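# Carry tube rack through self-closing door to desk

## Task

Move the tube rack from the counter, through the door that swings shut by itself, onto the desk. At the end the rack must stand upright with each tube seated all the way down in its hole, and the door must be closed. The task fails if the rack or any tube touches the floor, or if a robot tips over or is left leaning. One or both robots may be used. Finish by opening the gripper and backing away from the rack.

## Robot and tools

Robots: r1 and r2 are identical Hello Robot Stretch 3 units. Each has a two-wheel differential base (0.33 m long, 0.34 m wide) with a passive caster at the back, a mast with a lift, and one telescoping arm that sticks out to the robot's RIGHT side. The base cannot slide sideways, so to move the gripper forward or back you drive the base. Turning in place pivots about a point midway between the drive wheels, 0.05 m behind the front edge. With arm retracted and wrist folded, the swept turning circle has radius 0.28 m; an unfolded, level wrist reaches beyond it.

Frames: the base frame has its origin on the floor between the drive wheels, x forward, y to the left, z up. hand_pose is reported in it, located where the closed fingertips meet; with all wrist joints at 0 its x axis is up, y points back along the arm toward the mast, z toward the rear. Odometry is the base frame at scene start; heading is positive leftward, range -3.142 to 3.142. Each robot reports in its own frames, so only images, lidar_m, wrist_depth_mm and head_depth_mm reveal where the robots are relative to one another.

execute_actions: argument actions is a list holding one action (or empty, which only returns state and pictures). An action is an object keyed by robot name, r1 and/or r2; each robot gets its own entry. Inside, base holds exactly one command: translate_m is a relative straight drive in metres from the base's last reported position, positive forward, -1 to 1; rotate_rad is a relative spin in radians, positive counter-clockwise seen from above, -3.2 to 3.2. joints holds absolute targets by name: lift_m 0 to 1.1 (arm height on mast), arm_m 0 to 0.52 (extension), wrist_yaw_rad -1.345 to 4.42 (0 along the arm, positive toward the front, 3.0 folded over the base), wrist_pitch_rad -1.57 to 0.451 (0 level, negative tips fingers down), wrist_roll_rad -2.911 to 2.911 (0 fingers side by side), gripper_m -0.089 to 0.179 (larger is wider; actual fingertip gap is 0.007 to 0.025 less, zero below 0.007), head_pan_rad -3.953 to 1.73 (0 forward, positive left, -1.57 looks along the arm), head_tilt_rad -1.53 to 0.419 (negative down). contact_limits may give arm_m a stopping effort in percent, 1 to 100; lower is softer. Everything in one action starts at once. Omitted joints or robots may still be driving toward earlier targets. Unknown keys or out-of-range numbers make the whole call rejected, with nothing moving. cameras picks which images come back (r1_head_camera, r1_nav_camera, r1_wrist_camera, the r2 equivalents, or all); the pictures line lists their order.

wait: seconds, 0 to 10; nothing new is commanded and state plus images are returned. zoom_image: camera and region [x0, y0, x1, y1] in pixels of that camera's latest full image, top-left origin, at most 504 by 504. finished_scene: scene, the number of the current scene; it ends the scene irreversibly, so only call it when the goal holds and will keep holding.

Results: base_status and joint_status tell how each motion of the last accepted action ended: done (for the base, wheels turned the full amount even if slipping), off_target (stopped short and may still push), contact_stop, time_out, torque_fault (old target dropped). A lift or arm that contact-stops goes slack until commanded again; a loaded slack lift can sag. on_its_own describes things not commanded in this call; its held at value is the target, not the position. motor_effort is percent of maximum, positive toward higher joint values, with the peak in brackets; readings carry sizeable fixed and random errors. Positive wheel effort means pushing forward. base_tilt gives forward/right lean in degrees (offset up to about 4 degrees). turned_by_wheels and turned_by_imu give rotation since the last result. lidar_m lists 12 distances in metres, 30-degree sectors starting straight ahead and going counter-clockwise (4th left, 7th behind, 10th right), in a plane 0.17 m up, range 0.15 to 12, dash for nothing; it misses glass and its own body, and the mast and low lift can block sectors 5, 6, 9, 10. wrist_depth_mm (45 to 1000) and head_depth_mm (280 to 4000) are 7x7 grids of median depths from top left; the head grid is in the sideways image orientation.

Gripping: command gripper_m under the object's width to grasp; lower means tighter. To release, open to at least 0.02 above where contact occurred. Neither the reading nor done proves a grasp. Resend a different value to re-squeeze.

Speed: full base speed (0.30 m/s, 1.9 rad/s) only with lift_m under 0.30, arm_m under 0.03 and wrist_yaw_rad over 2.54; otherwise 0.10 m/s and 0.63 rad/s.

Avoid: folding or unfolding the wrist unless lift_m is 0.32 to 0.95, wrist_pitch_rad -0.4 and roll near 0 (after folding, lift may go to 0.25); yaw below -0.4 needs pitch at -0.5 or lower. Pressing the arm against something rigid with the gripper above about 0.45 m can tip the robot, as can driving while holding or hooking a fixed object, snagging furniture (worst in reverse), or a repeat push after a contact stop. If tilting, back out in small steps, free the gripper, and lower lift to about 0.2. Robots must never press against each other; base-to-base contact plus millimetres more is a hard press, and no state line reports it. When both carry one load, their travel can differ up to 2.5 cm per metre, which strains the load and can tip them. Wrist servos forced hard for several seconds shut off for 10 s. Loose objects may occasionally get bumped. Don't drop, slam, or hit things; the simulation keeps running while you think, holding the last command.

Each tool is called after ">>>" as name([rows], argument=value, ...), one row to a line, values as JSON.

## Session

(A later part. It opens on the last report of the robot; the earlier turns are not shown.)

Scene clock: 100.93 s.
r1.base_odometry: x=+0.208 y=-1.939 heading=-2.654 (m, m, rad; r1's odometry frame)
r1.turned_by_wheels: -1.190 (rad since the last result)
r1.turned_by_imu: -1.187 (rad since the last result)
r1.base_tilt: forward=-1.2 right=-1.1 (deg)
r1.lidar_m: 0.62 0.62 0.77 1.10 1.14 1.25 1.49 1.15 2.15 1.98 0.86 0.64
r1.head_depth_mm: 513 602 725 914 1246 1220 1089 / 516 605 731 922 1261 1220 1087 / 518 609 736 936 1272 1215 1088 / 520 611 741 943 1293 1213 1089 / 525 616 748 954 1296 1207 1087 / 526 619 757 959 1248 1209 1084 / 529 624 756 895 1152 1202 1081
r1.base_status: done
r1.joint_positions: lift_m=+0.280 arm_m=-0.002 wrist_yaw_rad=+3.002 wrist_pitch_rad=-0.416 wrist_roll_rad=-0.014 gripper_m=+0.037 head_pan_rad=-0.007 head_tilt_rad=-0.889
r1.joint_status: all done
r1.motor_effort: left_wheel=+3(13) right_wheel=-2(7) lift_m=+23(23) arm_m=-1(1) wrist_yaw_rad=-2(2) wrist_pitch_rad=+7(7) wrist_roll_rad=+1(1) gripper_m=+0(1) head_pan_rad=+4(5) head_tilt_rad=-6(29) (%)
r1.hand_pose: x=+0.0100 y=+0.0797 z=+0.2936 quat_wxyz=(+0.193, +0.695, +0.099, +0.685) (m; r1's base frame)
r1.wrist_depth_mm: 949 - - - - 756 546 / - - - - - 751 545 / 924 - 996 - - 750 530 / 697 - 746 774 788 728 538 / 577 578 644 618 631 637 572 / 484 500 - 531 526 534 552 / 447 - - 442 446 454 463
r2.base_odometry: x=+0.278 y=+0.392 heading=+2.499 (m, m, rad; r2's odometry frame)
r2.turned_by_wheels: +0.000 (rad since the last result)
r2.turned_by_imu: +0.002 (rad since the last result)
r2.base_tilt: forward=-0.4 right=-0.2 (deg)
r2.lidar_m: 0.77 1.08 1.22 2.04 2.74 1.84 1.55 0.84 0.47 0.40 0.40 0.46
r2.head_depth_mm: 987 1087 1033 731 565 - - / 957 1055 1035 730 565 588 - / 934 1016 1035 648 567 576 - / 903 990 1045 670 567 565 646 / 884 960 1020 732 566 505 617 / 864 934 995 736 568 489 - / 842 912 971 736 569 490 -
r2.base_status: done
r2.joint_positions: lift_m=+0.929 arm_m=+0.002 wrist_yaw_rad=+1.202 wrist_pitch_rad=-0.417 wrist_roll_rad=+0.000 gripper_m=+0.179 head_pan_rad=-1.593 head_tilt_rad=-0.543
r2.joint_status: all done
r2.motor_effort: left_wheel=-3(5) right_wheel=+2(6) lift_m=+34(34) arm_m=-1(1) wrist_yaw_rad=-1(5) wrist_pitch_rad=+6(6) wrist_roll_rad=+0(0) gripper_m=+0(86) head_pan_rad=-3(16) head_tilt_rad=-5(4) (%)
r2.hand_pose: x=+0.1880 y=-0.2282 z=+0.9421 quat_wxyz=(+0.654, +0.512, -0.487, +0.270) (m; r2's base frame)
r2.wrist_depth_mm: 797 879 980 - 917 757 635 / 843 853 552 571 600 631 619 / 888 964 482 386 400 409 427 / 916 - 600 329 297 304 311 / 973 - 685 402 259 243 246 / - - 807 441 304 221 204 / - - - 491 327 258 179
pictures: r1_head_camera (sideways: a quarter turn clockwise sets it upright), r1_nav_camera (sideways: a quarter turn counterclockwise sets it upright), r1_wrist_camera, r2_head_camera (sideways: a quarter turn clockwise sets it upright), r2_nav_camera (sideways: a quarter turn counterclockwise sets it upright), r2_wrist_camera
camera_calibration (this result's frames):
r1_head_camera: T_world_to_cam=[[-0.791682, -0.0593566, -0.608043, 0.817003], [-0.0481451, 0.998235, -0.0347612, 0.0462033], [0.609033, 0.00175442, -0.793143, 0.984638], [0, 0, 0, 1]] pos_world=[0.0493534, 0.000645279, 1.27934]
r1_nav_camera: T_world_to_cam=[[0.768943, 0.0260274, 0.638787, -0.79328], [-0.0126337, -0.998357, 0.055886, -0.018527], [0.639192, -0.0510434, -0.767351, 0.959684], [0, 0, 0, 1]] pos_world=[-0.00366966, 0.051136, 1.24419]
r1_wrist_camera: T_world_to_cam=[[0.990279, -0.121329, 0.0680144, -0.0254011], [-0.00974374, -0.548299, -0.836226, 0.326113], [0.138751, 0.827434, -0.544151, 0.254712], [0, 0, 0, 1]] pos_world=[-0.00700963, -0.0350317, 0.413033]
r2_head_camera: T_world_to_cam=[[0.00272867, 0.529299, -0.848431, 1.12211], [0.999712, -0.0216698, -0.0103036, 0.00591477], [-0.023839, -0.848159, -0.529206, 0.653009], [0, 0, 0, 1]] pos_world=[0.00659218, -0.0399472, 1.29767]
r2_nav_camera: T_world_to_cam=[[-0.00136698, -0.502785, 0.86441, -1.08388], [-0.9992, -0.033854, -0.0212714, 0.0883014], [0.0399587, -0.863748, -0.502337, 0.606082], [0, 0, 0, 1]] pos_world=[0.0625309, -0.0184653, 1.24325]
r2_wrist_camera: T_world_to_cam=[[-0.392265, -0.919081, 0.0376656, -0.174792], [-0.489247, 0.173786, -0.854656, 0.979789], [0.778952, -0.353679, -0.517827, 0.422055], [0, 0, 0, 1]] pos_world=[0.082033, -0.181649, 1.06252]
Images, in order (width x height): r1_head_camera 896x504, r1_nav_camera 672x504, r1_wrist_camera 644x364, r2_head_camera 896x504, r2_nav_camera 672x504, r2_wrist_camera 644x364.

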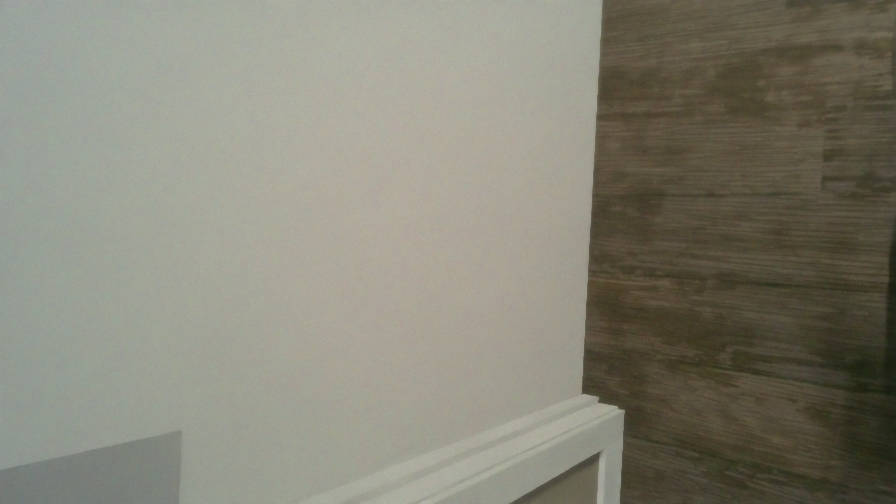

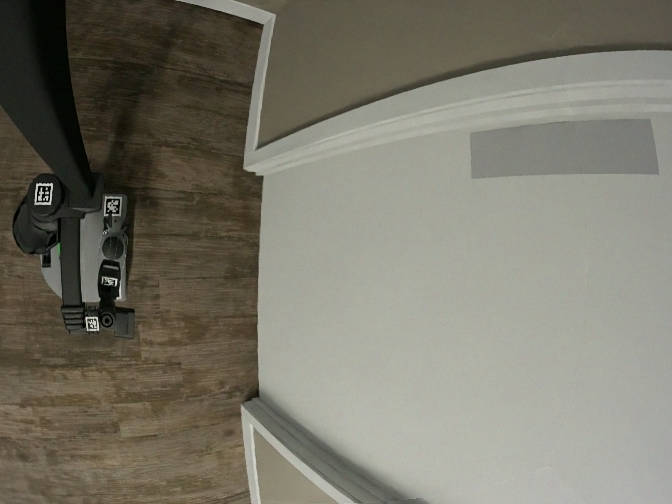

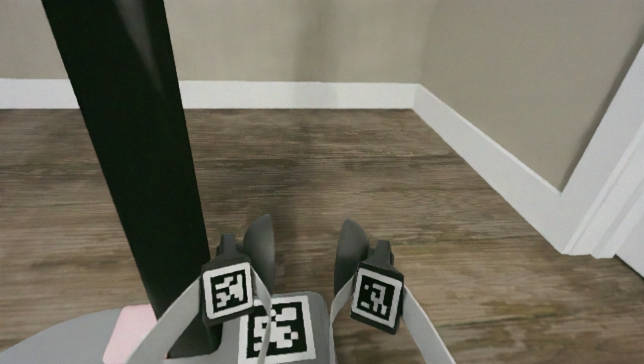

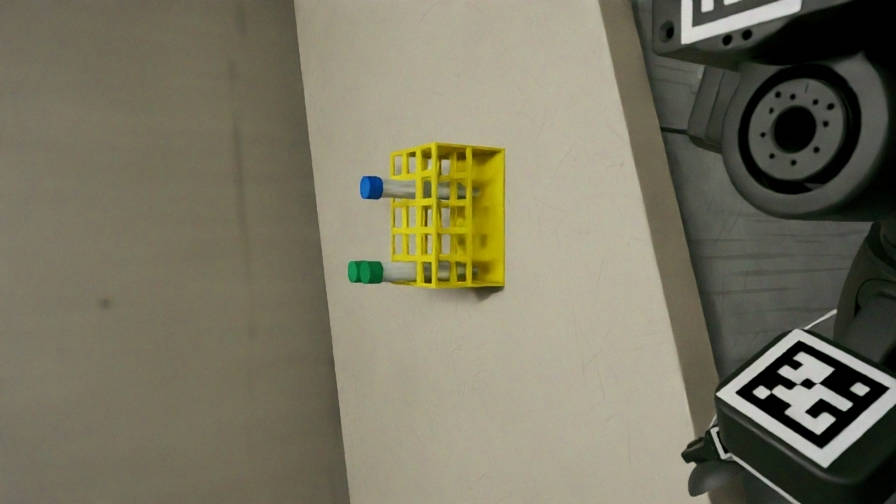

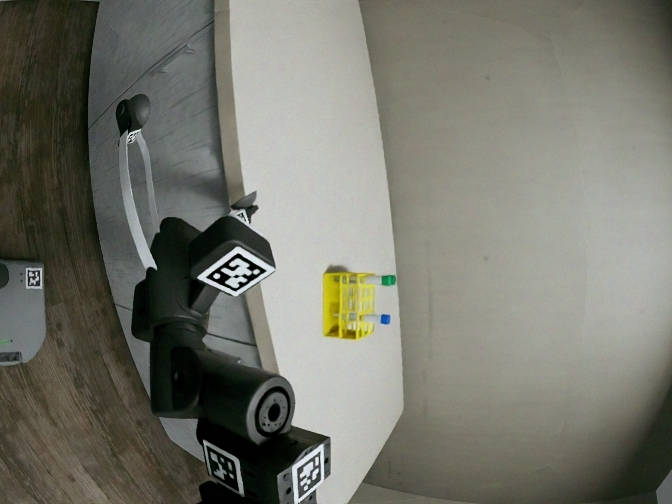

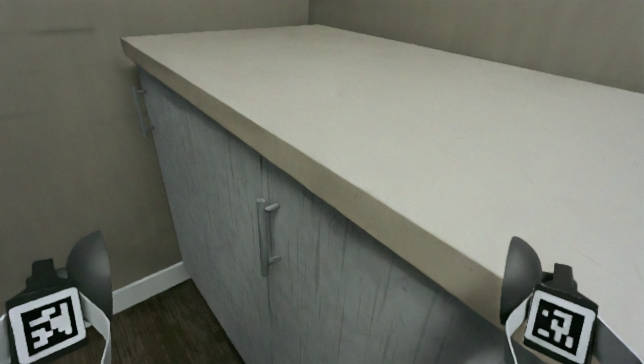

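>>> execute_actions([
  {"r1":{"base":{"translate_m":0.5},"joints":{"lift_m":0.32}},"r2":{"joints":{"wrist_pitch_rad":0.0,"lift_m":0.95}}},
], cameras=[])

>>> execute_actions([
  {"r1":{"base":{"translate_m":0.25}},"r2":{"joints":{"wrist_yaw_rad":0.0}}},
], cameras=["r1_nav_camera","r2_head_camera","r2_wrist_camera"])

Scene clock: 115.70 s.
r1.base_odometry: x=-0.233 y=-2.173 heading=-2.653 (m, m, rad; r1's odometry frame)
r1.turned_by_wheels: +0.000 (rad since the last result)
r1.turned_by_imu: +0.001 (rad since the last result)
r1.base_tilt: forward=-1.3 right=-1.1 (deg)
r1.lidar_m: - 0.15 0.16 0.32 1.14 1.57 2.00 1.62 2.77 0.42 0.16 0.15
r1.head_depth_mm: - - - - - - 514 / - - - - - - 539 / - - - - - 299 567 / - - - - - 308 598 / - - - - - 316 630 / - - - - - 311 670 / - - - - - 316 714
r1.base_status: done
r1.joint_positions: lift_m=+0.320 arm_m=-0.002 wrist_yaw_rad=+3.002 wrist_pitch_rad=-0.416 wrist_roll_rad=-0.014 gripper_m=+0.037 head_pan_rad=-0.007 head_tilt_rad=-0.890
r1.joint_status: all done
r1.motor_effort: left_wheel=+3(11) right_wheel=-2(5) lift_m=+46(45) arm_m=-1(1) wrist_yaw_rad=-1(3) wrist_pitch_rad=+7(7) wrist_roll_rad=+0(1) gripper_m=+0(1) head_pan_rad=+4(5) head_tilt_rad=-6(6) (%)
r1.hand_pose: x=+0.0101 y=+0.0797 z=+0.3327 quat_wxyz=(+0.194, +0.695, +0.099, +0.685) (m; r1's base frame)
r1.wrist_depth_mm: 956 - - 326 265 160 115 / - - - 352 266 162 116 / - - - 387 268 163 117 / 813 - 816 431 270 163 117 / 643 630 693 473 273 165 117 / 532 543 - 525 242 165 119 / 467 488 - 486 314 166 118
r2.base_odometry: x=+0.278 y=+0.392 heading=+2.499 (m, m, rad; r2's odometry frame)
r2.turned_by_wheels: +0.000 (rad since the last result)
r2.turned_by_imu: +0.001 (rad since the last result)
r2.base_tilt: forward=-0.5 right=-0.2 (deg)
r2.lidar_m: 0.77 1.08 1.22 2.03 2.74 1.84 1.55 0.84 0.47 0.40 0.40 0.46
r2.head_depth_mm: 983 1086 1032 730 583 - - / 956 1061 1033 727 565 - - / 931 1022 1036 649 568 528 - / 910 995 1046 672 567 564 629 / 884 962 1021 731 568 525 - / 858 940 995 734 587 - - / 837 908 974 737 588 - -
r2.base_status: not commanded
r2.joint_positions: lift_m=+0.949 arm_m=+0.002 wrist_yaw_rad=+1.202 wrist_pitch_rad=-0.021 wrist_roll_rad=+0.000 gripper_m=+0.179 head_pan_rad=-1.593 head_tilt_rad=-0.543
r2.joint_status: all done
r2.motor_effort: left_wheel=-3(4) right_wheel=+2(2) lift_m=+33(34) arm_m=+0(0) wrist_yaw_rad=-3(2) wrist_pitch_rad=+7(6) wrist_roll_rad=-1(1) gripper_m=+1(0) head_pan_rad=-3(3) head_tilt_rad=-4(5) (%)
r2.hand_pose: x=+0.2171 y=-0.2394 z=+1.0585 quat_wxyz=(+0.588, +0.406, -0.579, +0.394) (m; r2's base frame)
r2.wrist_depth_mm: 815 936 - - 960 781 653 / 819 947 - - 965 792 657 / 843 967 - - 979 795 662 / 851 961 - - 993 801 673 / 854 874 693 703 725 762 667 / - 866 500 476 486 486 498 / - 996 535 356 359 364 390
pictures: none
No camera images: the call's "cameras" was empty. Leave "cameras" out to get every camera's image.

Scene clock: 119.23 s.
r1.base_odometry: x=-0.454 y=-2.291 heading=-2.653 (m, m, rad; r1's odometry frame)
r1.turned_by_wheels: +0.000 (rad since the last result)
r1.turned_by_imu: -0.023 (rad since the last result)
r1.base_tilt: forward=-1.2 right=-1.2 (deg)
r1.lidar_m: - 0.15 0.26 0.34 0.33 1.54 2.24 1.85 0.73 0.19 0.15 -
r1.head_depth_mm: - - - - - - 338 / - - - - - - 381 / - - - - - - 453 / - - - - - 319 645 / - - - - - 356 1037 / - - - - - 402 1066 / - - - - - 526 1077
r1.base_status: done
r1.joint_positions: lift_m=+0.320 arm_m=-0.002 wrist_yaw_rad=+2.996 wrist_pitch_rad=-0.417 wrist_roll_rad=-0.014 gripper_m=+0.037 head_pan_rad=+0.002 head_tilt_rad=-0.897
r1.joint_status: not commanded
r1.motor_effort: left_wheel=+0(19) right_wheel=+2(20) lift_m=+43(46) arm_m=-1(1) wrist_yaw_rad=+3(6) wrist_pitch_rad=+8(8) wrist_roll_rad=+0(0) gripper_m=+0(0) head_pan_rad=+0(3) head_tilt_rad=-1(7) (%)
r1.hand_pose: x=+0.0113 y=+0.0795 z=+0.3327 quat_wxyz=(+0.196, +0.695, +0.097, +0.685) (m; r1's base frame)
r1.wrist_depth_mm: - - 958 - - 270 153 / 322 - 982 - - 253 148 / 899 - 853 - - 242 144 / 754 - 739 815 868 228 139 / 621 432 678 667 658 217 134 / 529 500 - 556 385 206 131 / 470 482 - 480 463 198 126
r2.base_odometry: x=+0.278 y=+0.392 heading=+2.499 (m, m, rad; r2's odometry frame)
r2.turned_by_wheels: +0.000 (rad since the last result)
r2.turned_by_imu: +0.000 (rad since the last result)
r2.base_tilt: forward=-0.4 right=-0.3 (deg)
r2.lidar_m: 0.77 1.08 1.22 2.04 2.75 1.84 1.55 0.84 0.47 0.40 0.40 0.46
r2.head_depth_mm: 983 1092 1029 762 566 - - / 960 1054 1041 732 575 - - / 929 1024 1032 647 - - - / 904 991 1042 673 567 569 665 / 883 961 1014 768 559 524 632 / 861 943 989 752 569 495 598 / 839 907 971 738 569 490 574
r2.base_status: not commanded
r2.joint_positions: lift_m=+0.949 arm_m=+0.002 wrist_yaw_rad=+0.002 wrist_pitch_rad=-0.021 wrist_roll_rad=+0.000 gripper_m=+0.179 head_pan_rad=-1.593 head_tilt_rad=-0.543
r2.joint_status: all done
r2.motor_effort: left_wheel=-3(4) right_wheel=+2(2) lift_m=+34(33) arm_m=+0(0) wrist_yaw_rad=-1(3) wrist_pitch_rad=+7(7) wrist_roll_rad=+0(0) gripper_m=+0(0) head_pan_rad=-3(3) head_tilt_rad=-5(5) (%)
r2.hand_pose: x=-0.0208 y=-0.4029 z=+1.0586 quat_wxyz=(+0.707, +0.008, -0.707, -0.007) (m; r2's base frame)
r2.wrist_depth_mm: 638 679 756 811 893 - - / 647 706 760 821 914 - - / 662 717 788 851 950 - - / 676 741 792 889 969 - - / 674 681 630 601 733 746 - / - 457 411 443 483 487 502 / - 345 348 351 360 363 391
pictures: r1_nav_camera (sideways: a quarter turn counterclockwise sets it upright), r2_head_camera (sideways: a quarter turn clockwise sets it upright), r2_wrist_camera
camera_calibration (this result's frames):
r1_nav_camera: T_world_to_cam=[[0.773897, 0.0324518, 0.632479, -0.785091], [-0.00384465, -0.998427, 0.0559325, -0.0186405], [0.633299, -0.0457177, -0.772555, 0.966487], [0, 0, 0, 1]] pos_world=[-0.00456764, 0.0510519, 1.24426]
r2_head_camera: T_world_to_cam=[[0.00273183, 0.529299, -0.848431, 1.12211], [0.999712, -0.0216758, -0.0103036, 0.00591477], [-0.0238441, -0.848159, -0.529206, 0.653009], [0, 0, 0, 1]] pos_world=[0.00659194, -0.0399472, 1.29767]
r2_wrist_camera: T_world_to_cam=[[-0.998802, 0.0440413, 0.0213099, -0.0289432], [-0.0145374, 0.148738, -0.98877, 1.14928], [-0.0467163, -0.987895, -0.147919, -0.0810563], [0, 0, 0, 1]] pos_world=[-0.0159877, -0.249741, 1.125]
Images, in order (width x height): r1_nav_camera 672x504, r2_head_camera 896x504, r2_wrist_camera 644x364.

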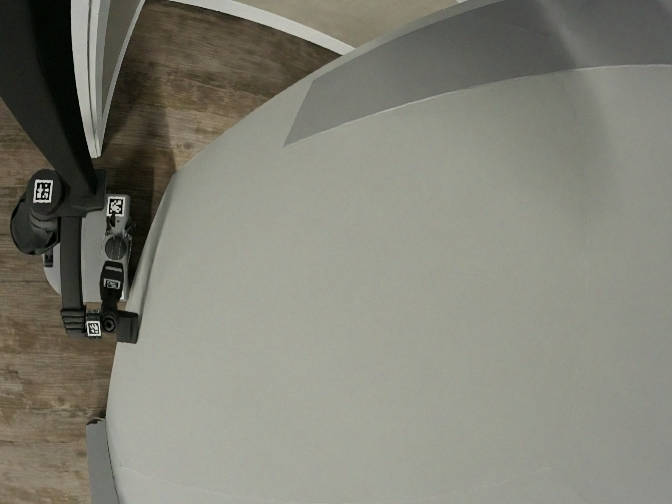

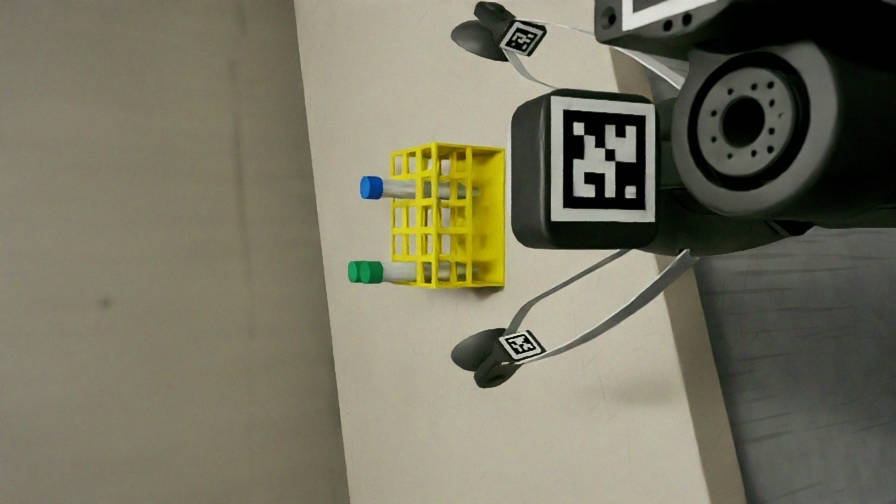

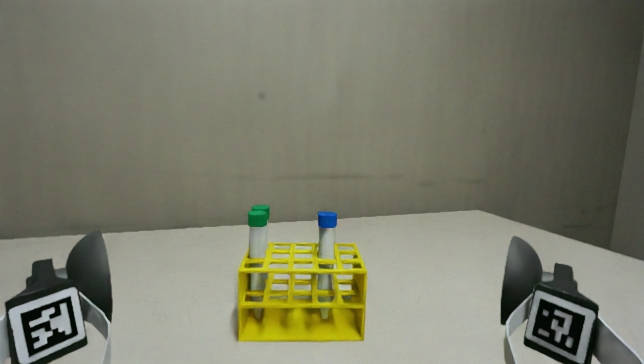

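>>> execute_actions([
  {"r1":{"base":{"translate_m":0.4},"joints":{"head_tilt_rad":-1.3}},"r2":{"joints":{"lift_m":0.857,"arm_m":0.1}}},
], cameras=["r1_nav_camera","r2_head_camera","r2_wrist_camera"])

Scene clock: 142.37 s.
r1.base_odometry: x=-0.807 y=-2.478 heading=-2.654 (m, m, rad; r1's odometry frame)
r1.turned_by_wheels: +0.000 (rad since the last result)
r1.turned_by_imu: +0.001 (rad since the last result)
r1.base_tilt: forward=-1.4 right=-1.0 (deg)
r1.lidar_m: 0.23 1.55 1.13 1.09 0.71 0.59 2.23 2.24 0.32 0.21 0.19 0.19
r1.head_depth_mm: - - 314 392 545 891 1115 / - 299 369 501 726 1154 1121 / 1523 361 465 693 1198 - 1122 / 1520 1430 1362 1290 1232 - 1108 / 1526 1426 1356 1290 1230 - - / 1515 1429 1358 1286 1226 - 1097 / 1509 1431 1352 1289 1228 1180 1113
r1.base_status: done
r1.joint_positions: lift_m=+0.320 arm_m=-0.002 wrist_yaw_rad=+2.997 wrist_pitch_rad=-0.417 wrist_roll_rad=-0.014 gripper_m=+0.037 head_pan_rad=+0.002 head_tilt_rad=-1.284
r1.joint_status: all done
r1.motor_effort: left_wheel=+0(6) right_wheel=+1(17) lift_m=+44(45) arm_m=+0(1) wrist_yaw_rad=+3(12) wrist_pitch_rad=+7(8) wrist_roll_rad=+1(0) gripper_m=+1(0) head_pan_rad=-1(1) head_tilt_rad=-9(40) (%)
r1.hand_pose: x=+0.0111 y=+0.0795 z=+0.3327 quat_wxyz=(+0.195, +0.695, +0.097, +0.685) (m; r1's base frame)
r1.wrist_depth_mm: 718 - 977 - - - - / 720 - - - - - - / 746 - - - - - - / 721 - 810 837 871 899 926 / 628 624 698 683 717 690 729 / 534 538 - 561 585 576 604 / 460 476 - 480 490 495 504
r2.base_odometry: x=+0.278 y=+0.392 heading=+2.499 (m, m, rad; r2's odometry frame)
r2.turned_by_wheels: +0.000 (rad since the last result)
r2.turned_by_imu: +0.001 (rad since the last result)
r2.base_tilt: forward=-0.4 right=-0.2 (deg)
r2.lidar_m: 0.77 1.08 1.22 2.04 1.76 1.72 1.56 0.84 0.47 0.40 0.40 0.46
r2.head_depth_mm: 986 1089 1032 730 584 - - / 955 1051 1034 733 585 - - / 938 1020 1035 647 - - - / 903 986 1037 671 577 567 664 / 883 967 1018 736 549 506 632 / 858 936 991 735 568 495 601 / 840 911 972 737 571 488 573
r2.base_status: not commanded
r2.joint_positions: lift_m=+0.858 arm_m=+0.100 wrist_yaw_rad=+0.001 wrist_pitch_rad=-0.020 wrist_roll_rad=+0.000 gripper_m=+0.179 head_pan_rad=-1.593 head_tilt_rad=-0.543
r2.joint_status: all done
r2.motor_effort: left_wheel=-4(3) right_wheel=+2(2) lift_m=+10(28) arm_m=+3(3) wrist_yaw_rad=-1(2) wrist_pitch_rad=+7(7) wrist_roll_rad=+0(0) gripper_m=+0(0) head_pan_rad=-3(3) head_tilt_rad=-4(5) (%)
r2.hand_pose: x=-0.0211 y=-0.5003 z=+0.9673 quat_wxyz=(+0.707, +0.008, -0.707, -0.007) (m; r2's base frame)
r2.wrist_depth_mm: 556 601 653 719 793 886 989 / 576 613 671 735 814 897 - / 581 635 665 748 828 927 - / 596 636 543 303 816 913 - / 380 386 267 309 378 426 441 / - 262 259 264 266 279 285 / - 197 200 202 205 206 222
pictures: r1_nav_camera (sideways: a quarter turn counterclockwise sets it upright), r2_head_camera (sideways: a quarter turn clockwise sets it upright), r2_wrist_camera
camera_calibration (this result's frames):
r1_nav_camera: T_world_to_cam=[[0.95539, 0.032749, 0.293526, -0.344682], [0.0176779, -0.998392, 0.0538522, -0.0160355], [0.294817, -0.0462609, -0.954433, 1.2049], [0, 0, 0, 1]] pos_world=[-0.025635, 0.0510179, 1.25203]
r2_head_camera: T_world_to_cam=[[0.00281512, 0.529338, -0.848406, 1.12208], [0.999709, -0.0218309, -0.0103036, 0.00591477], [-0.0239756, -0.84813, -0.529245, 0.653062], [0, 0, 0, 1]] pos_world=[0.00658572, -0.039947, 1.29767]
r2_wrist_camera: T_world_to_cam=[[-0.998757, 0.0450737, 0.0212665, -0.0224075], [-0.0143852, 0.147832, -0.988908, 1.07319], [-0.0477176, -0.987985, -0.147, -0.191754], [0, 0, 0, 1]] pos_world=[-0.0160917, -0.347092, 1.03357]
Images, in order (width x height): r1_nav_camera 672x504, r2_head_camera 896x504, r2_wrist_camera 644x364.

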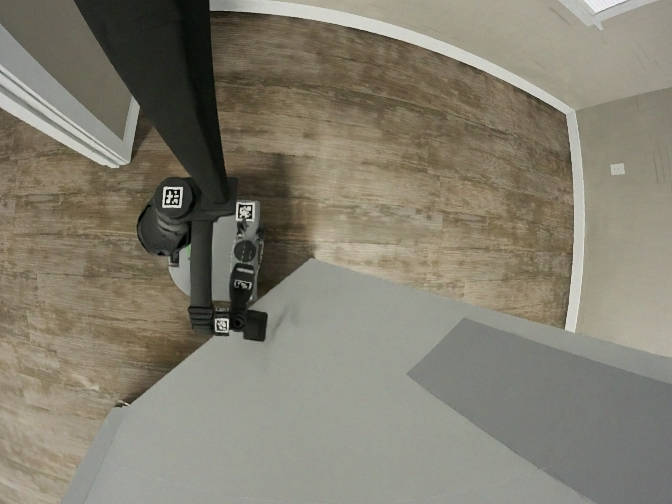

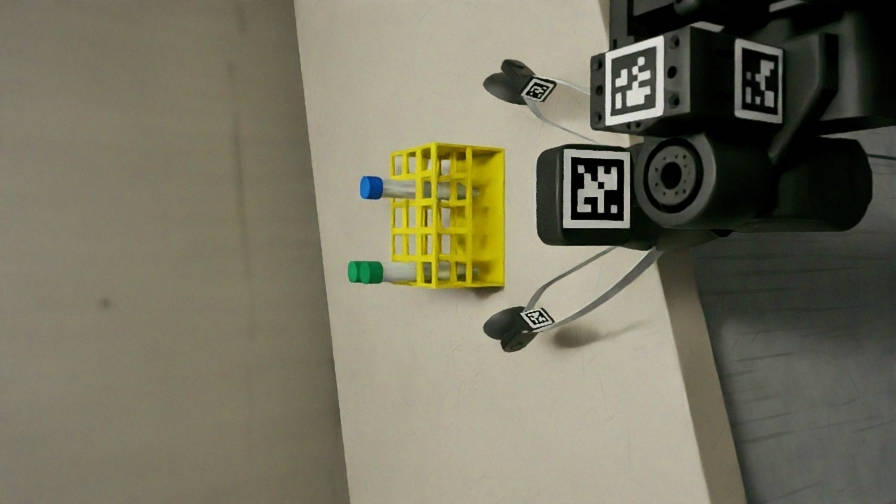

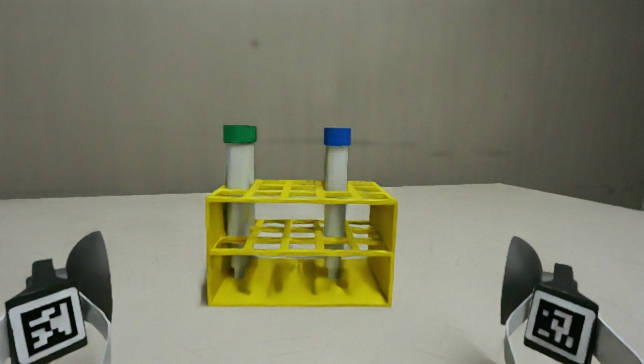

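>>> execute_actions([
  {"r1":{"base":{"rotate_rad":-1.35}},"r2":{"base":{"translate_m":0.005},"joints":{"arm_m":0.21}}},
], cameras=["r1_nav_camera","r2_head_camera","r2_wrist_camera"])

Scene clock: 161.70 s.
r1.base_odometry: x=-0.807 y=-2.478 heading=+2.280 (m, m, rad; r1's odometry frame)
r1.turned_by_wheels: -1.350 (rad since the last result)
r1.turned_by_imu: -1.334 (rad since the last result)
r1.base_tilt: forward=-1.4 right=-1.1 (deg)
r1.lidar_m: 0.15 - 0.15 0.18 1.29 1.09 1.07 0.58 0.59 2.24 0.53 0.19
r1.head_depth_mm: - 300 447 1268 1225 1170 1119 / - - 366 967 1231 1174 1120 / - - 332 639 1234 - 1123 / - - 307 478 1224 - 1116 / - - - 383 824 - - / - - - 341 703 - 1108 / - - - 310 512 1181 1113
r1.base_status: done
r1.joint_positions: lift_m=+0.320 arm_m=-0.002 wrist_yaw_rad=+3.002 wrist_pitch_rad=-0.418 wrist_roll_rad=-0.014 gripper_m=+0.037 head_pan_rad=+0.002 head_tilt_rad=-1.291
r1.joint_status: not commanded
r1.motor_effort: left_wheel=+9(91) right_wheel=-3(12) lift_m=+41(44) arm_m=+0(0) wrist_yaw_rad=-2(6) wrist_pitch_rad=+8(9) wrist_roll_rad=+1(0) gripper_m=-1(2) head_pan_rad=-2(1) head_tilt_rad=-6(9) (%)
r1.hand_pose: x=+0.0099 y=+0.0796 z=+0.3325 quat_wxyz=(+0.194, +0.695, +0.100, +0.685) (m; r1's base frame)
r1.wrist_depth_mm: - - - 215 163 132 111 / - - - 231 173 139 115 / - - - 250 184 145 120 / 776 - 829 272 194 153 124 / 626 636 716 307 206 160 130 / 532 529 - 368 210 169 136 / 464 481 - 323 249 179 142
r2.base_odometry: x=+0.274 y=+0.395 heading=+2.499 (m, m, rad; r2's odometry frame)
r2.turned_by_wheels: +0.000 (rad since the last result)
r2.turned_by_imu: +0.000 (rad since the last result)
r2.base_tilt: forward=-0.4 right=-0.2 (deg)
r2.lidar_m: 0.77 1.08 1.22 2.03 1.84 1.76 1.56 0.84 0.47 0.40 0.40 0.45
r2.head_depth_mm: 991 1075 1027 762 - 656 782 / 960 1052 1033 797 - 633 736 / 928 1019 1034 673 - 605 696 / 903 993 1040 641 550 562 660 / 881 961 1011 733 567 503 627 / 861 936 994 735 567 494 598 / 837 911 966 735 568 481 571
r2.base_status: done
r2.joint_positions: lift_m=+0.858 arm_m=+0.210 wrist_yaw_rad=+0.001 wrist_pitch_rad=-0.020 wrist_roll_rad=+0.000 gripper_m=+0.179 head_pan_rad=-1.593 head_tilt_rad=-0.543
r2.joint_status: all done
r2.motor_effort: left_wheel=-4(5) right_wheel=+2(6) lift_m=+10(10) arm_m=+3(3) wrist_yaw_rad=-1(1) wrist_pitch_rad=+7(7) wrist_roll_rad=-1(0) gripper_m=+1(0) head_pan_rad=-3(3) head_tilt_rad=-5(4) (%)
r2.hand_pose: x=-0.0211 y=-0.6103 z=+0.9673 quat_wxyz=(+0.707, +0.008, -0.707, -0.007) (m; r2's base frame)
r2.wrist_depth_mm: 479 514 557 613 667 741 837 / 487 522 571 622 697 777 864 / 496 533 574 625 703 788 902 / 510 541 178 627 705 787 923 / 379 381 152 156 171 422 435 / - 130 157 168 159 134 282 / - 143 145 146 148 187 221
pictures: r1_nav_camera (sideways: a quarter turn counterclockwise sets it upright), r2_head_camera (sideways: a quarter turn clockwise sets it upright), r2_wrist_camera
camera_calibration (this result's frames):
r1_nav_camera: T_world_to_cam=[[0.95735, 0.0327347, 0.287071, -0.336288], [0.0180228, -0.998392, 0.0537425, -0.0158944], [0.288368, -0.0462766, -0.956401, 1.20749], [0, 0, 0, 1]] pos_world=[-0.0259699, 0.0510179, 1.25224]
r2_head_camera: T_world_to_cam=[[0.00283928, 0.529361, -0.848392, 1.12206], [0.999708, -0.0218753, -0.0103036, 0.00591476], [-0.0240132, -0.848115, -0.529268, 0.653091], [0, 0, 0, 1]] pos_world=[0.00658394, -0.0399469, 1.29767]
r2_wrist_camera: T_world_to_cam=[[-0.99875, 0.0452433, 0.0212646, -0.0173871], [-0.0143602, 0.147791, -0.988914, 1.08944], [-0.0478844, -0.987983, -0.146957, -0.300479], [0, 0, 0, 1]] pos_world=[-0.016109, -0.457091, 1.03357]
Images, in order (width x height): r1_nav_camera 672x504, r2_head_camera 896x504, r2_wrist_camera 644x364.

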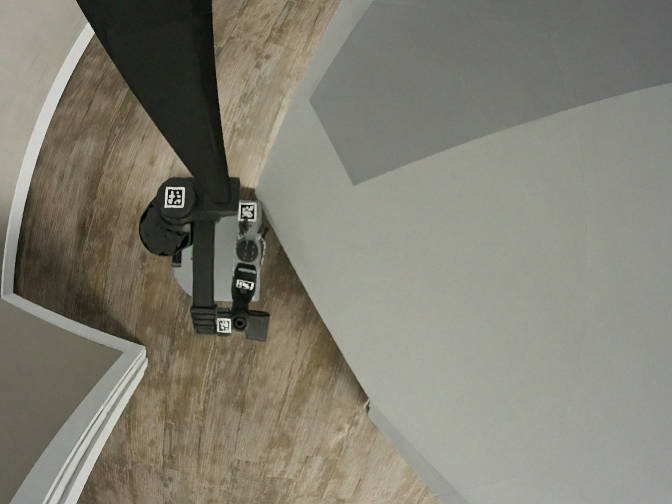

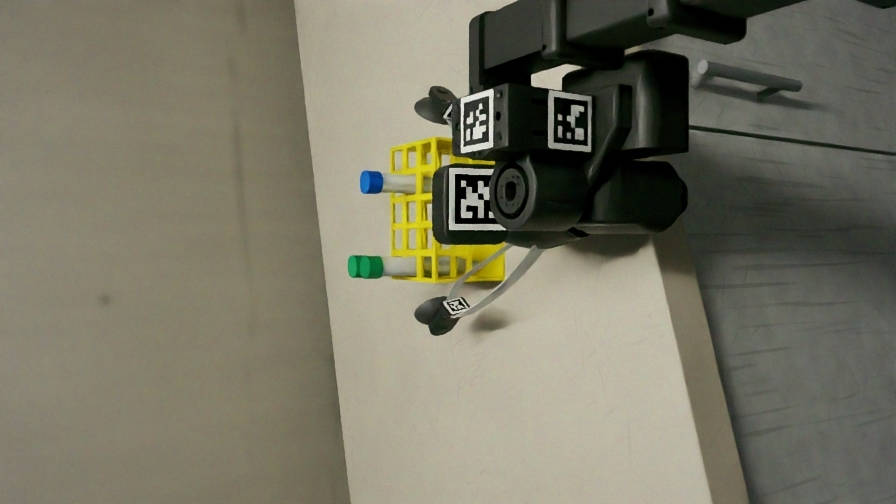

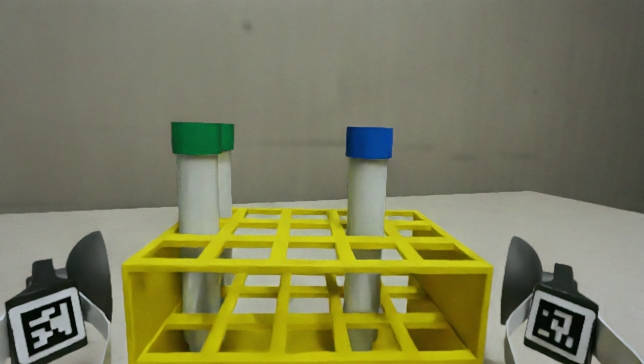

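>>> execute_actions([
  {"r1":{"base":{"translate_m":0.4}},"r2":{"joints":{"gripper_m":0.08}}},
], cameras=["r1_nav_camera","r2_wrist_camera"])

Scene clock: 173.80 s.
r1.base_odometry: x=-1.068 y=-2.175 heading=+2.280 (m, m, rad; r1's odometry frame)
r1.turned_by_wheels: +0.000 (rad since the last result)
r1.turned_by_imu: +0.001 (rad since the last result)
r1.base_tilt: forward=-1.2 right=-1.1 (deg)
r1.lidar_m: - - 0.15 0.19 1.75 1.49 1.26 0.92 2.52 0.43 0.15 -
r1.head_depth_mm: - - - - 1205 1166 1120 / - - - - 591 1174 1123 / - - - - 555 - 1121 / - - - - 492 - 1115 / - - - - 455 - - / - - - - 934 - 1109 / - - - - 899 1181 1115
r1.base_status: done
r1.joint_positions: lift_m=+0.320 arm_m=-0.002 wrist_yaw_rad=+3.002 wrist_pitch_rad=-0.418 wrist_roll_rad=-0.014 gripper_m=+0.037 head_pan_rad=+0.002 head_tilt_rad=-1.291
r1.joint_status: not commanded
r1.motor_effort: left_wheel=+9(25) right_wheel=-2(4) lift_m=+41(41) arm_m=+0(0) wrist_yaw_rad=-2(2) wrist_pitch_rad=+8(8) wrist_roll_rad=+1(0) gripper_m=-1(0) head_pan_rad=-1(2) head_tilt_rad=-6(5) (%)
r1.hand_pose: x=+0.0099 y=+0.0796 z=+0.3325 quat_wxyz=(+0.194, +0.695, +0.100, +0.685) (m; r1's base frame)
r1.wrist_depth_mm: - - - 260 132 88 66 / - - - 273 135 90 67 / - - - 289 140 91 68 / 789 - 808 307 144 93 69 / 620 648 683 385 146 95 70 / 523 539 - 447 136 97 71 / 463 484 - 275 170 99 72
r2.base_odometry: x=+0.274 y=+0.395 heading=+2.499 (m, m, rad; r2's odometry frame)
r2.turned_by_wheels: +0.000 (rad since the last result)
r2.turned_by_imu: +0.001 (rad since the last result)
r2.base_tilt: forward=-0.4 right=-0.2 (deg)
r2.lidar_m: 0.76 1.08 1.22 2.03 1.42 1.43 1.56 0.83 0.47 0.40 0.40 0.45
r2.head_depth_mm: 982 1086 1030 762 - 659 782 / 959 1050 1030 798 - 633 736 / 932 1023 1034 648 - 603 696 / 905 988 1041 646 548 563 662 / 886 962 1013 734 567 503 628 / 858 940 993 735 568 493 599 / 837 910 974 735 569 482 572
r2.base_status: not commanded
r2.joint_positions: lift_m=+0.858 arm_m=+0.210 wrist_yaw_rad=+0.001 wrist_pitch_rad=-0.020 wrist_roll_rad=+0.000 gripper_m=+0.098 head_pan_rad=-1.593 head_tilt_rad=-0.543
r2.joint_status: gripper_m off_target (ended at +0.098, target +0.080)
r2.on_its_own: gripper_m is held at +0.097, not at your +0.080, by its stall guard, which is still easing
r2.motor_effort: left_wheel=-3(4) right_wheel=+2(2) lift_m=+10(10) arm_m=+3(3) wrist_yaw_rad=-1(1) wrist_pitch_rad=+7(7) wrist_roll_rad=+0(0) gripper_m=-21(100) head_pan_rad=-3(2) head_tilt_rad=-4(4) (%)
r2.hand_pose: x=-0.0211 y=-0.6103 z=+0.9673 quat_wxyz=(+0.707, +0.008, -0.707, -0.007) (m; r2's base frame)
r2.wrist_depth_mm: 480 519 554 609 666 748 830 / 489 522 565 627 686 757 862 / 497 529 574 624 707 781 900 / 507 542 181 635 720 801 912 / 377 381 153 157 159 426 431 / 265 141 161 179 162 135 282 / - 157 164 153 156 192 215
pictures: r1_nav_camera (sideways: a quarter turn counterclockwise sets it upright), r2_wrist_camera
camera_calibration (this result's frames):
r1_nav_camera: T_world_to_cam=[[0.95735, 0.0327351, 0.28707, -0.336288], [0.0180233, -0.998392, 0.0537425, -0.0158944], [0.288368, -0.0462765, -0.956401, 1.20749], [0, 0, 0, 1]] pos_world=[-0.0259699, 0.0510179, 1.25224]
r2_wrist_camera: T_world_to_cam=[[-0.99875, 0.045243, 0.0212646, -0.0173868], [-0.0143603, 0.147791, -0.988914, 1.08944], [-0.0478842, -0.987983, -0.146957, -0.300488], [0, 0, 0, 1]] pos_world=[-0.0161089, -0.4571, 1.03357]
Images, in order (width x height): r1_nav_camera 672x504, r2_wrist_camera 644x364.

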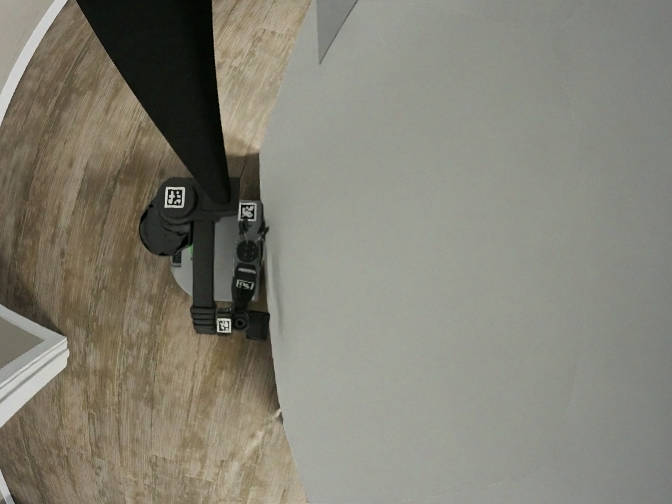

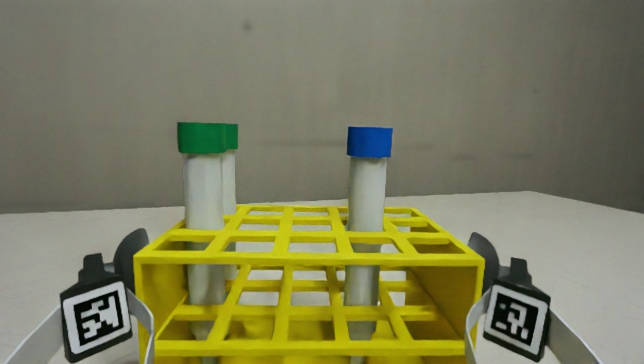

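>>> execute_actions([
  {"r1":{"base":{"translate_m":0.35}},"r2":{"joints":{"gripper_m":0.105}}},
], cameras=["r1_nav_camera"])

>>> execute_actions([
  {"r2":{"joints":{"lift_m":0.90}}},
], cameras=["r2_head_camera","r2_wrist_camera"])

Scene clock: 182.07 s.
r1.base_odometry: x=-1.296 y=-1.909 heading=+2.280 (m, m, rad; r1's odometry frame)
r1.turned_by_wheels: +0.000 (rad since the last result)
r1.turned_by_imu: -0.013 (rad since the last result)
r1.base_tilt: forward=-1.2 right=-1.1 (deg)
r1.lidar_m: 0.15 0.21 1.97 1.96 2.16 1.82 1.46 1.24 0.53 0.20 0.15 -
r1.head_depth_mm: - - - 322 509 1153 1122 / - - - 352 618 1173 1121 / - - 301 435 956 - 1119 / - - 335 573 1228 - 1112 / - - 380 841 1233 - - / - 312 482 1267 1224 - 1104 / - 349 655 1286 1226 1182 1113
r1.base_status: done
r1.joint_positions: lift_m=+0.320 arm_m=-0.002 wrist_yaw_rad=+2.993 wrist_pitch_rad=-0.418 wrist_roll_rad=-0.014 gripper_m=+0.037 head_pan_rad=+0.002 head_tilt_rad=-1.291
r1.joint_status: not commanded
r1.motor_effort: left_wheel=+1(30) right_wheel=+12(25) lift_m=+40(39) arm_m=+1(1) wrist_yaw_rad=+6(12) wrist_pitch_rad=+8(8) wrist_roll_rad=+0(0) gripper_m=+0(2) head_pan_rad=-1(1) head_tilt_rad=-5(6) (%)
r1.hand_pose: x=+0.0121 y=+0.0793 z=+0.3326 quat_wxyz=(+0.197, +0.696, +0.096, +0.684) (m; r1's base frame)
r1.wrist_depth_mm: - - - - - - - / - - - - - - 288 / - - - - - - 266 / 760 - 814 843 879 855 246 / 631 662 676 674 690 448 230 / 534 532 - 557 575 393 215 / 463 489 - 486 484 348 202
r2.base_odometry: x=+0.274 y=+0.395 heading=+2.499 (m, m, rad; r2's odometry frame)
r2.turned_by_wheels: +0.000 (rad since the last result)
r2.turned_by_imu: +0.001 (rad since the last result)
r2.base_tilt: forward=-0.4 right=-0.2 (deg)
r2.lidar_m: 0.76 1.08 1.22 2.02 2.75 0.87 1.56 0.84 0.47 0.40 0.40 0.45
r2.head_depth_mm: 984 1085 1032 762 - 656 782 / 957 1055 1031 797 - 631 735 / 925 1020 1037 653 - 605 696 / 901 990 1043 646 548 563 660 / 881 961 1013 736 567 503 627 / 854 937 990 737 568 494 598 / 835 910 972 735 570 483 572
r2.base_status: not commanded
r2.joint_positions: lift_m=+0.858 arm_m=+0.210 wrist_yaw_rad=+0.001 wrist_pitch_rad=-0.020 wrist_roll_rad=+0.000 gripper_m=+0.106 head_pan_rad=-1.593 head_tilt_rad=-0.543
r2.joint_status: all done
r2.motor_effort: left_wheel=-4(3) right_wheel=+2(2) lift_m=+10(10) arm_m=+3(3) wrist_yaw_rad=-2(1) wrist_pitch_rad=+7(7) wrist_roll_rad=+0(1) gripper_m=-18(19) head_pan_rad=-3(3) head_tilt_rad=-4(5) (%)
r2.hand_pose: x=-0.0211 y=-0.6103 z=+0.9673 quat_wxyz=(+0.707, +0.008, -0.707, -0.007) (m; r2's base frame)
r2.wrist_depth_mm: 475 512 553 604 666 739 825 / 489 523 568 626 680 767 873 / 497 534 567 620 693 789 889 / 501 546 181 628 710 798 926 / 376 382 153 156 159 425 431 / 264 141 161 180 162 135 283 / - 157 164 153 155 193 215
pictures: r1_nav_camera (sideways: a quarter turn counterclockwise sets it upright)
camera_calibration (this result's frames):
r1_nav_camera: T_world_to_cam=[[0.957351, 0.032736, 0.287068, -0.336285], [0.0180243, -0.998392, 0.0537425, -0.0158944], [0.288366, -0.0462762, -0.956401, 1.20749], [0, 0, 0, 1]] pos_world=[-0.0259701, 0.0510179, 1.25224]
Images, in order (width x height): r1_nav_camera 672x504.

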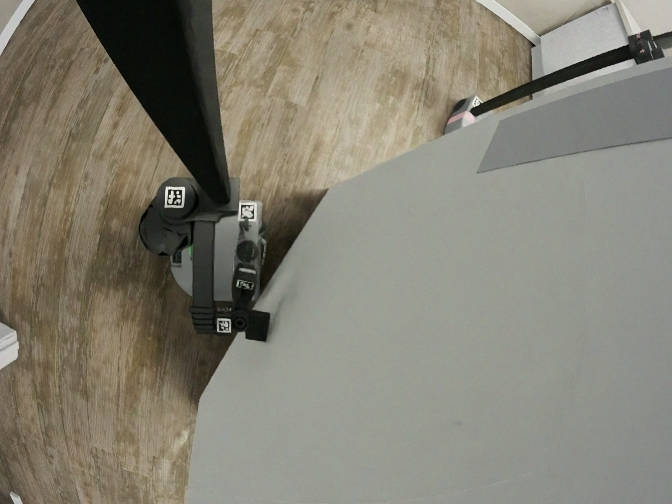

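Scene clock: 183.27 s.
r1.base_odometry: x=-1.296 y=-1.909 heading=+2.280 (m, m, rad; r1's odometry frame)
r1.turned_by_wheels: +0.000 (rad since the last result)
r1.turned_by_imu: +0.000 (rad since the last result)
r1.base_tilt: forward=-1.4 right=-1.1 (deg)
r1.lidar_m: 0.15 0.21 1.95 1.96 2.16 1.83 1.46 1.25 0.52 0.20 0.15 -
r1.head_depth_mm: - - - 322 509 1153 1121 / - - - 352 619 1174 1119 / - - 301 435 955 - 1119 / - - 334 574 1232 - 1112 / - - 380 835 1234 - - / - 312 480 1268 1224 - 1106 / - 348 656 1281 1228 1188 1114
r1.base_status: not commanded
r1.joint_positions: lift_m=+0.320 arm_m=-0.002 wrist_yaw_rad=+2.993 wrist_pitch_rad=-0.418 wrist_roll_rad=-0.014 gripper_m=+0.037 head_pan_rad=+0.002 head_tilt_rad=-1.291
r1.joint_status: not commanded
r1.motor_effort: left_wheel=+2(1) right_wheel=+12(11) lift_m=+40(40) arm_m=+1(1) wrist_yaw_rad=+5(6) wrist_pitch_rad=+8(8) wrist_roll_rad=+0(0) gripper_m=+0(0) head_pan_rad=-1(1) head_tilt_rad=-5(5) (%)
r1.hand_pose: x=+0.0121 y=+0.0793 z=+0.3326 quat_wxyz=(+0.197, +0.696, +0.096, +0.684) (m; r1's base frame)
r1.wrist_depth_mm: - - - - - - - / - - - - - - 292 / - - - - - - 271 / 762 - 832 843 861 847 246 / 646 629 684 676 702 443 229 / 537 546 - 557 564 390 214 / 468 483 - 485 480 351 200
r2.base_odometry: x=+0.274 y=+0.395 heading=+2.499 (m, m, rad; r2's odometry frame)
r2.turned_by_wheels: +0.000 (rad since the last result)
r2.turned_by_imu: +0.000 (rad since the last result)
r2.base_tilt: forward=-0.4 right=-0.2 (deg)
r2.lidar_m: 0.76 1.08 1.22 2.03 2.74 0.86 1.56 0.83 0.47 0.40 0.40 0.45
r2.head_depth_mm: 982 1085 1025 - - 655 782 / 958 1054 1030 - - 611 736 / 930 1020 1037 - - 588 694 / 908 990 1039 652 566 560 660 / 885 958 1020 734 567 504 630 / 861 935 993 734 568 492 597 / 837 908 973 734 570 482 572
r2.base_status: not commanded
r2.joint_positions: lift_m=+0.899 arm_m=+0.210 wrist_yaw_rad=+0.001 wrist_pitch_rad=-0.026 wrist_roll_rad=+0.000 gripper_m=+0.106 head_pan_rad=-1.593 head_tilt_rad=-0.543
r2.joint_status: all done
r2.motor_effort: left_wheel=-4(4) right_wheel=+2(2) lift_m=+34(35) arm_m=+4(3) wrist_yaw_rad=-2(0) wrist_pitch_rad=+9(9) wrist_roll_rad=-1(1) gripper_m=-18(18) head_pan_rad=-2(2) head_tilt_rad=-4(5) (%)
r2.hand_pose: x=-0.0211 y=-0.6101 z=+1.0072 quat_wxyz=(+0.707, +0.010, -0.707, -0.009) (m; r2's base frame)
r2.wrist_depth_mm: 475 511 555 606 667 736 830 / 484 521 566 626 684 774 861 / 495 542 577 624 708 785 902 / 505 544 182 637 727 804 930 / 507 539 154 156 156 556 571 / 359 141 181 182 163 135 369 / - 157 161 153 154 255 283
pictures: r2_head_camera (sideways: a quarter turn clockwise sets it upright), r2_wrist_camera
camera_calibration (this result's frames):
r2_head_camera: T_world_to_cam=[[0.00283921, 0.52936, -0.848392, 1.12206], [0.999708, -0.0218752, -0.0103036, 0.00591476], [-0.0240131, -0.848115, -0.529268, 0.653091], [0, 0, 0, 1]] pos_world=[0.00658395, -0.0399469, 1.29767]
r2_wrist_camera: T_world_to_cam=[[-0.99875, 0.0451111, 0.0215475, -0.0186093], [-0.0143689, 0.153798, -0.987998, 1.13164], [-0.0478836, -0.987072, -0.152958, -0.28784], [0, 0, 0, 1]] pos_world=[-0.0161084, -0.457323, 1.07443]
Images, in order (width x height): r2_head_camera 896x504, r2_wrist_camera 644x364.

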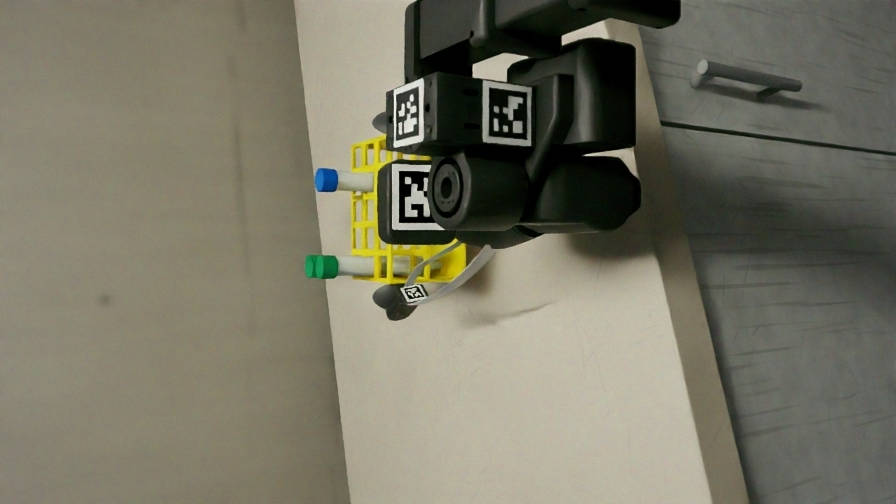

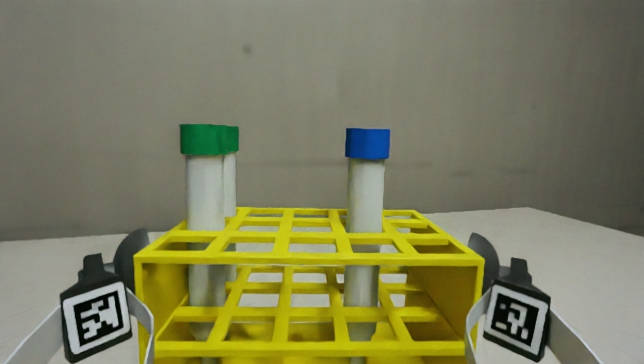

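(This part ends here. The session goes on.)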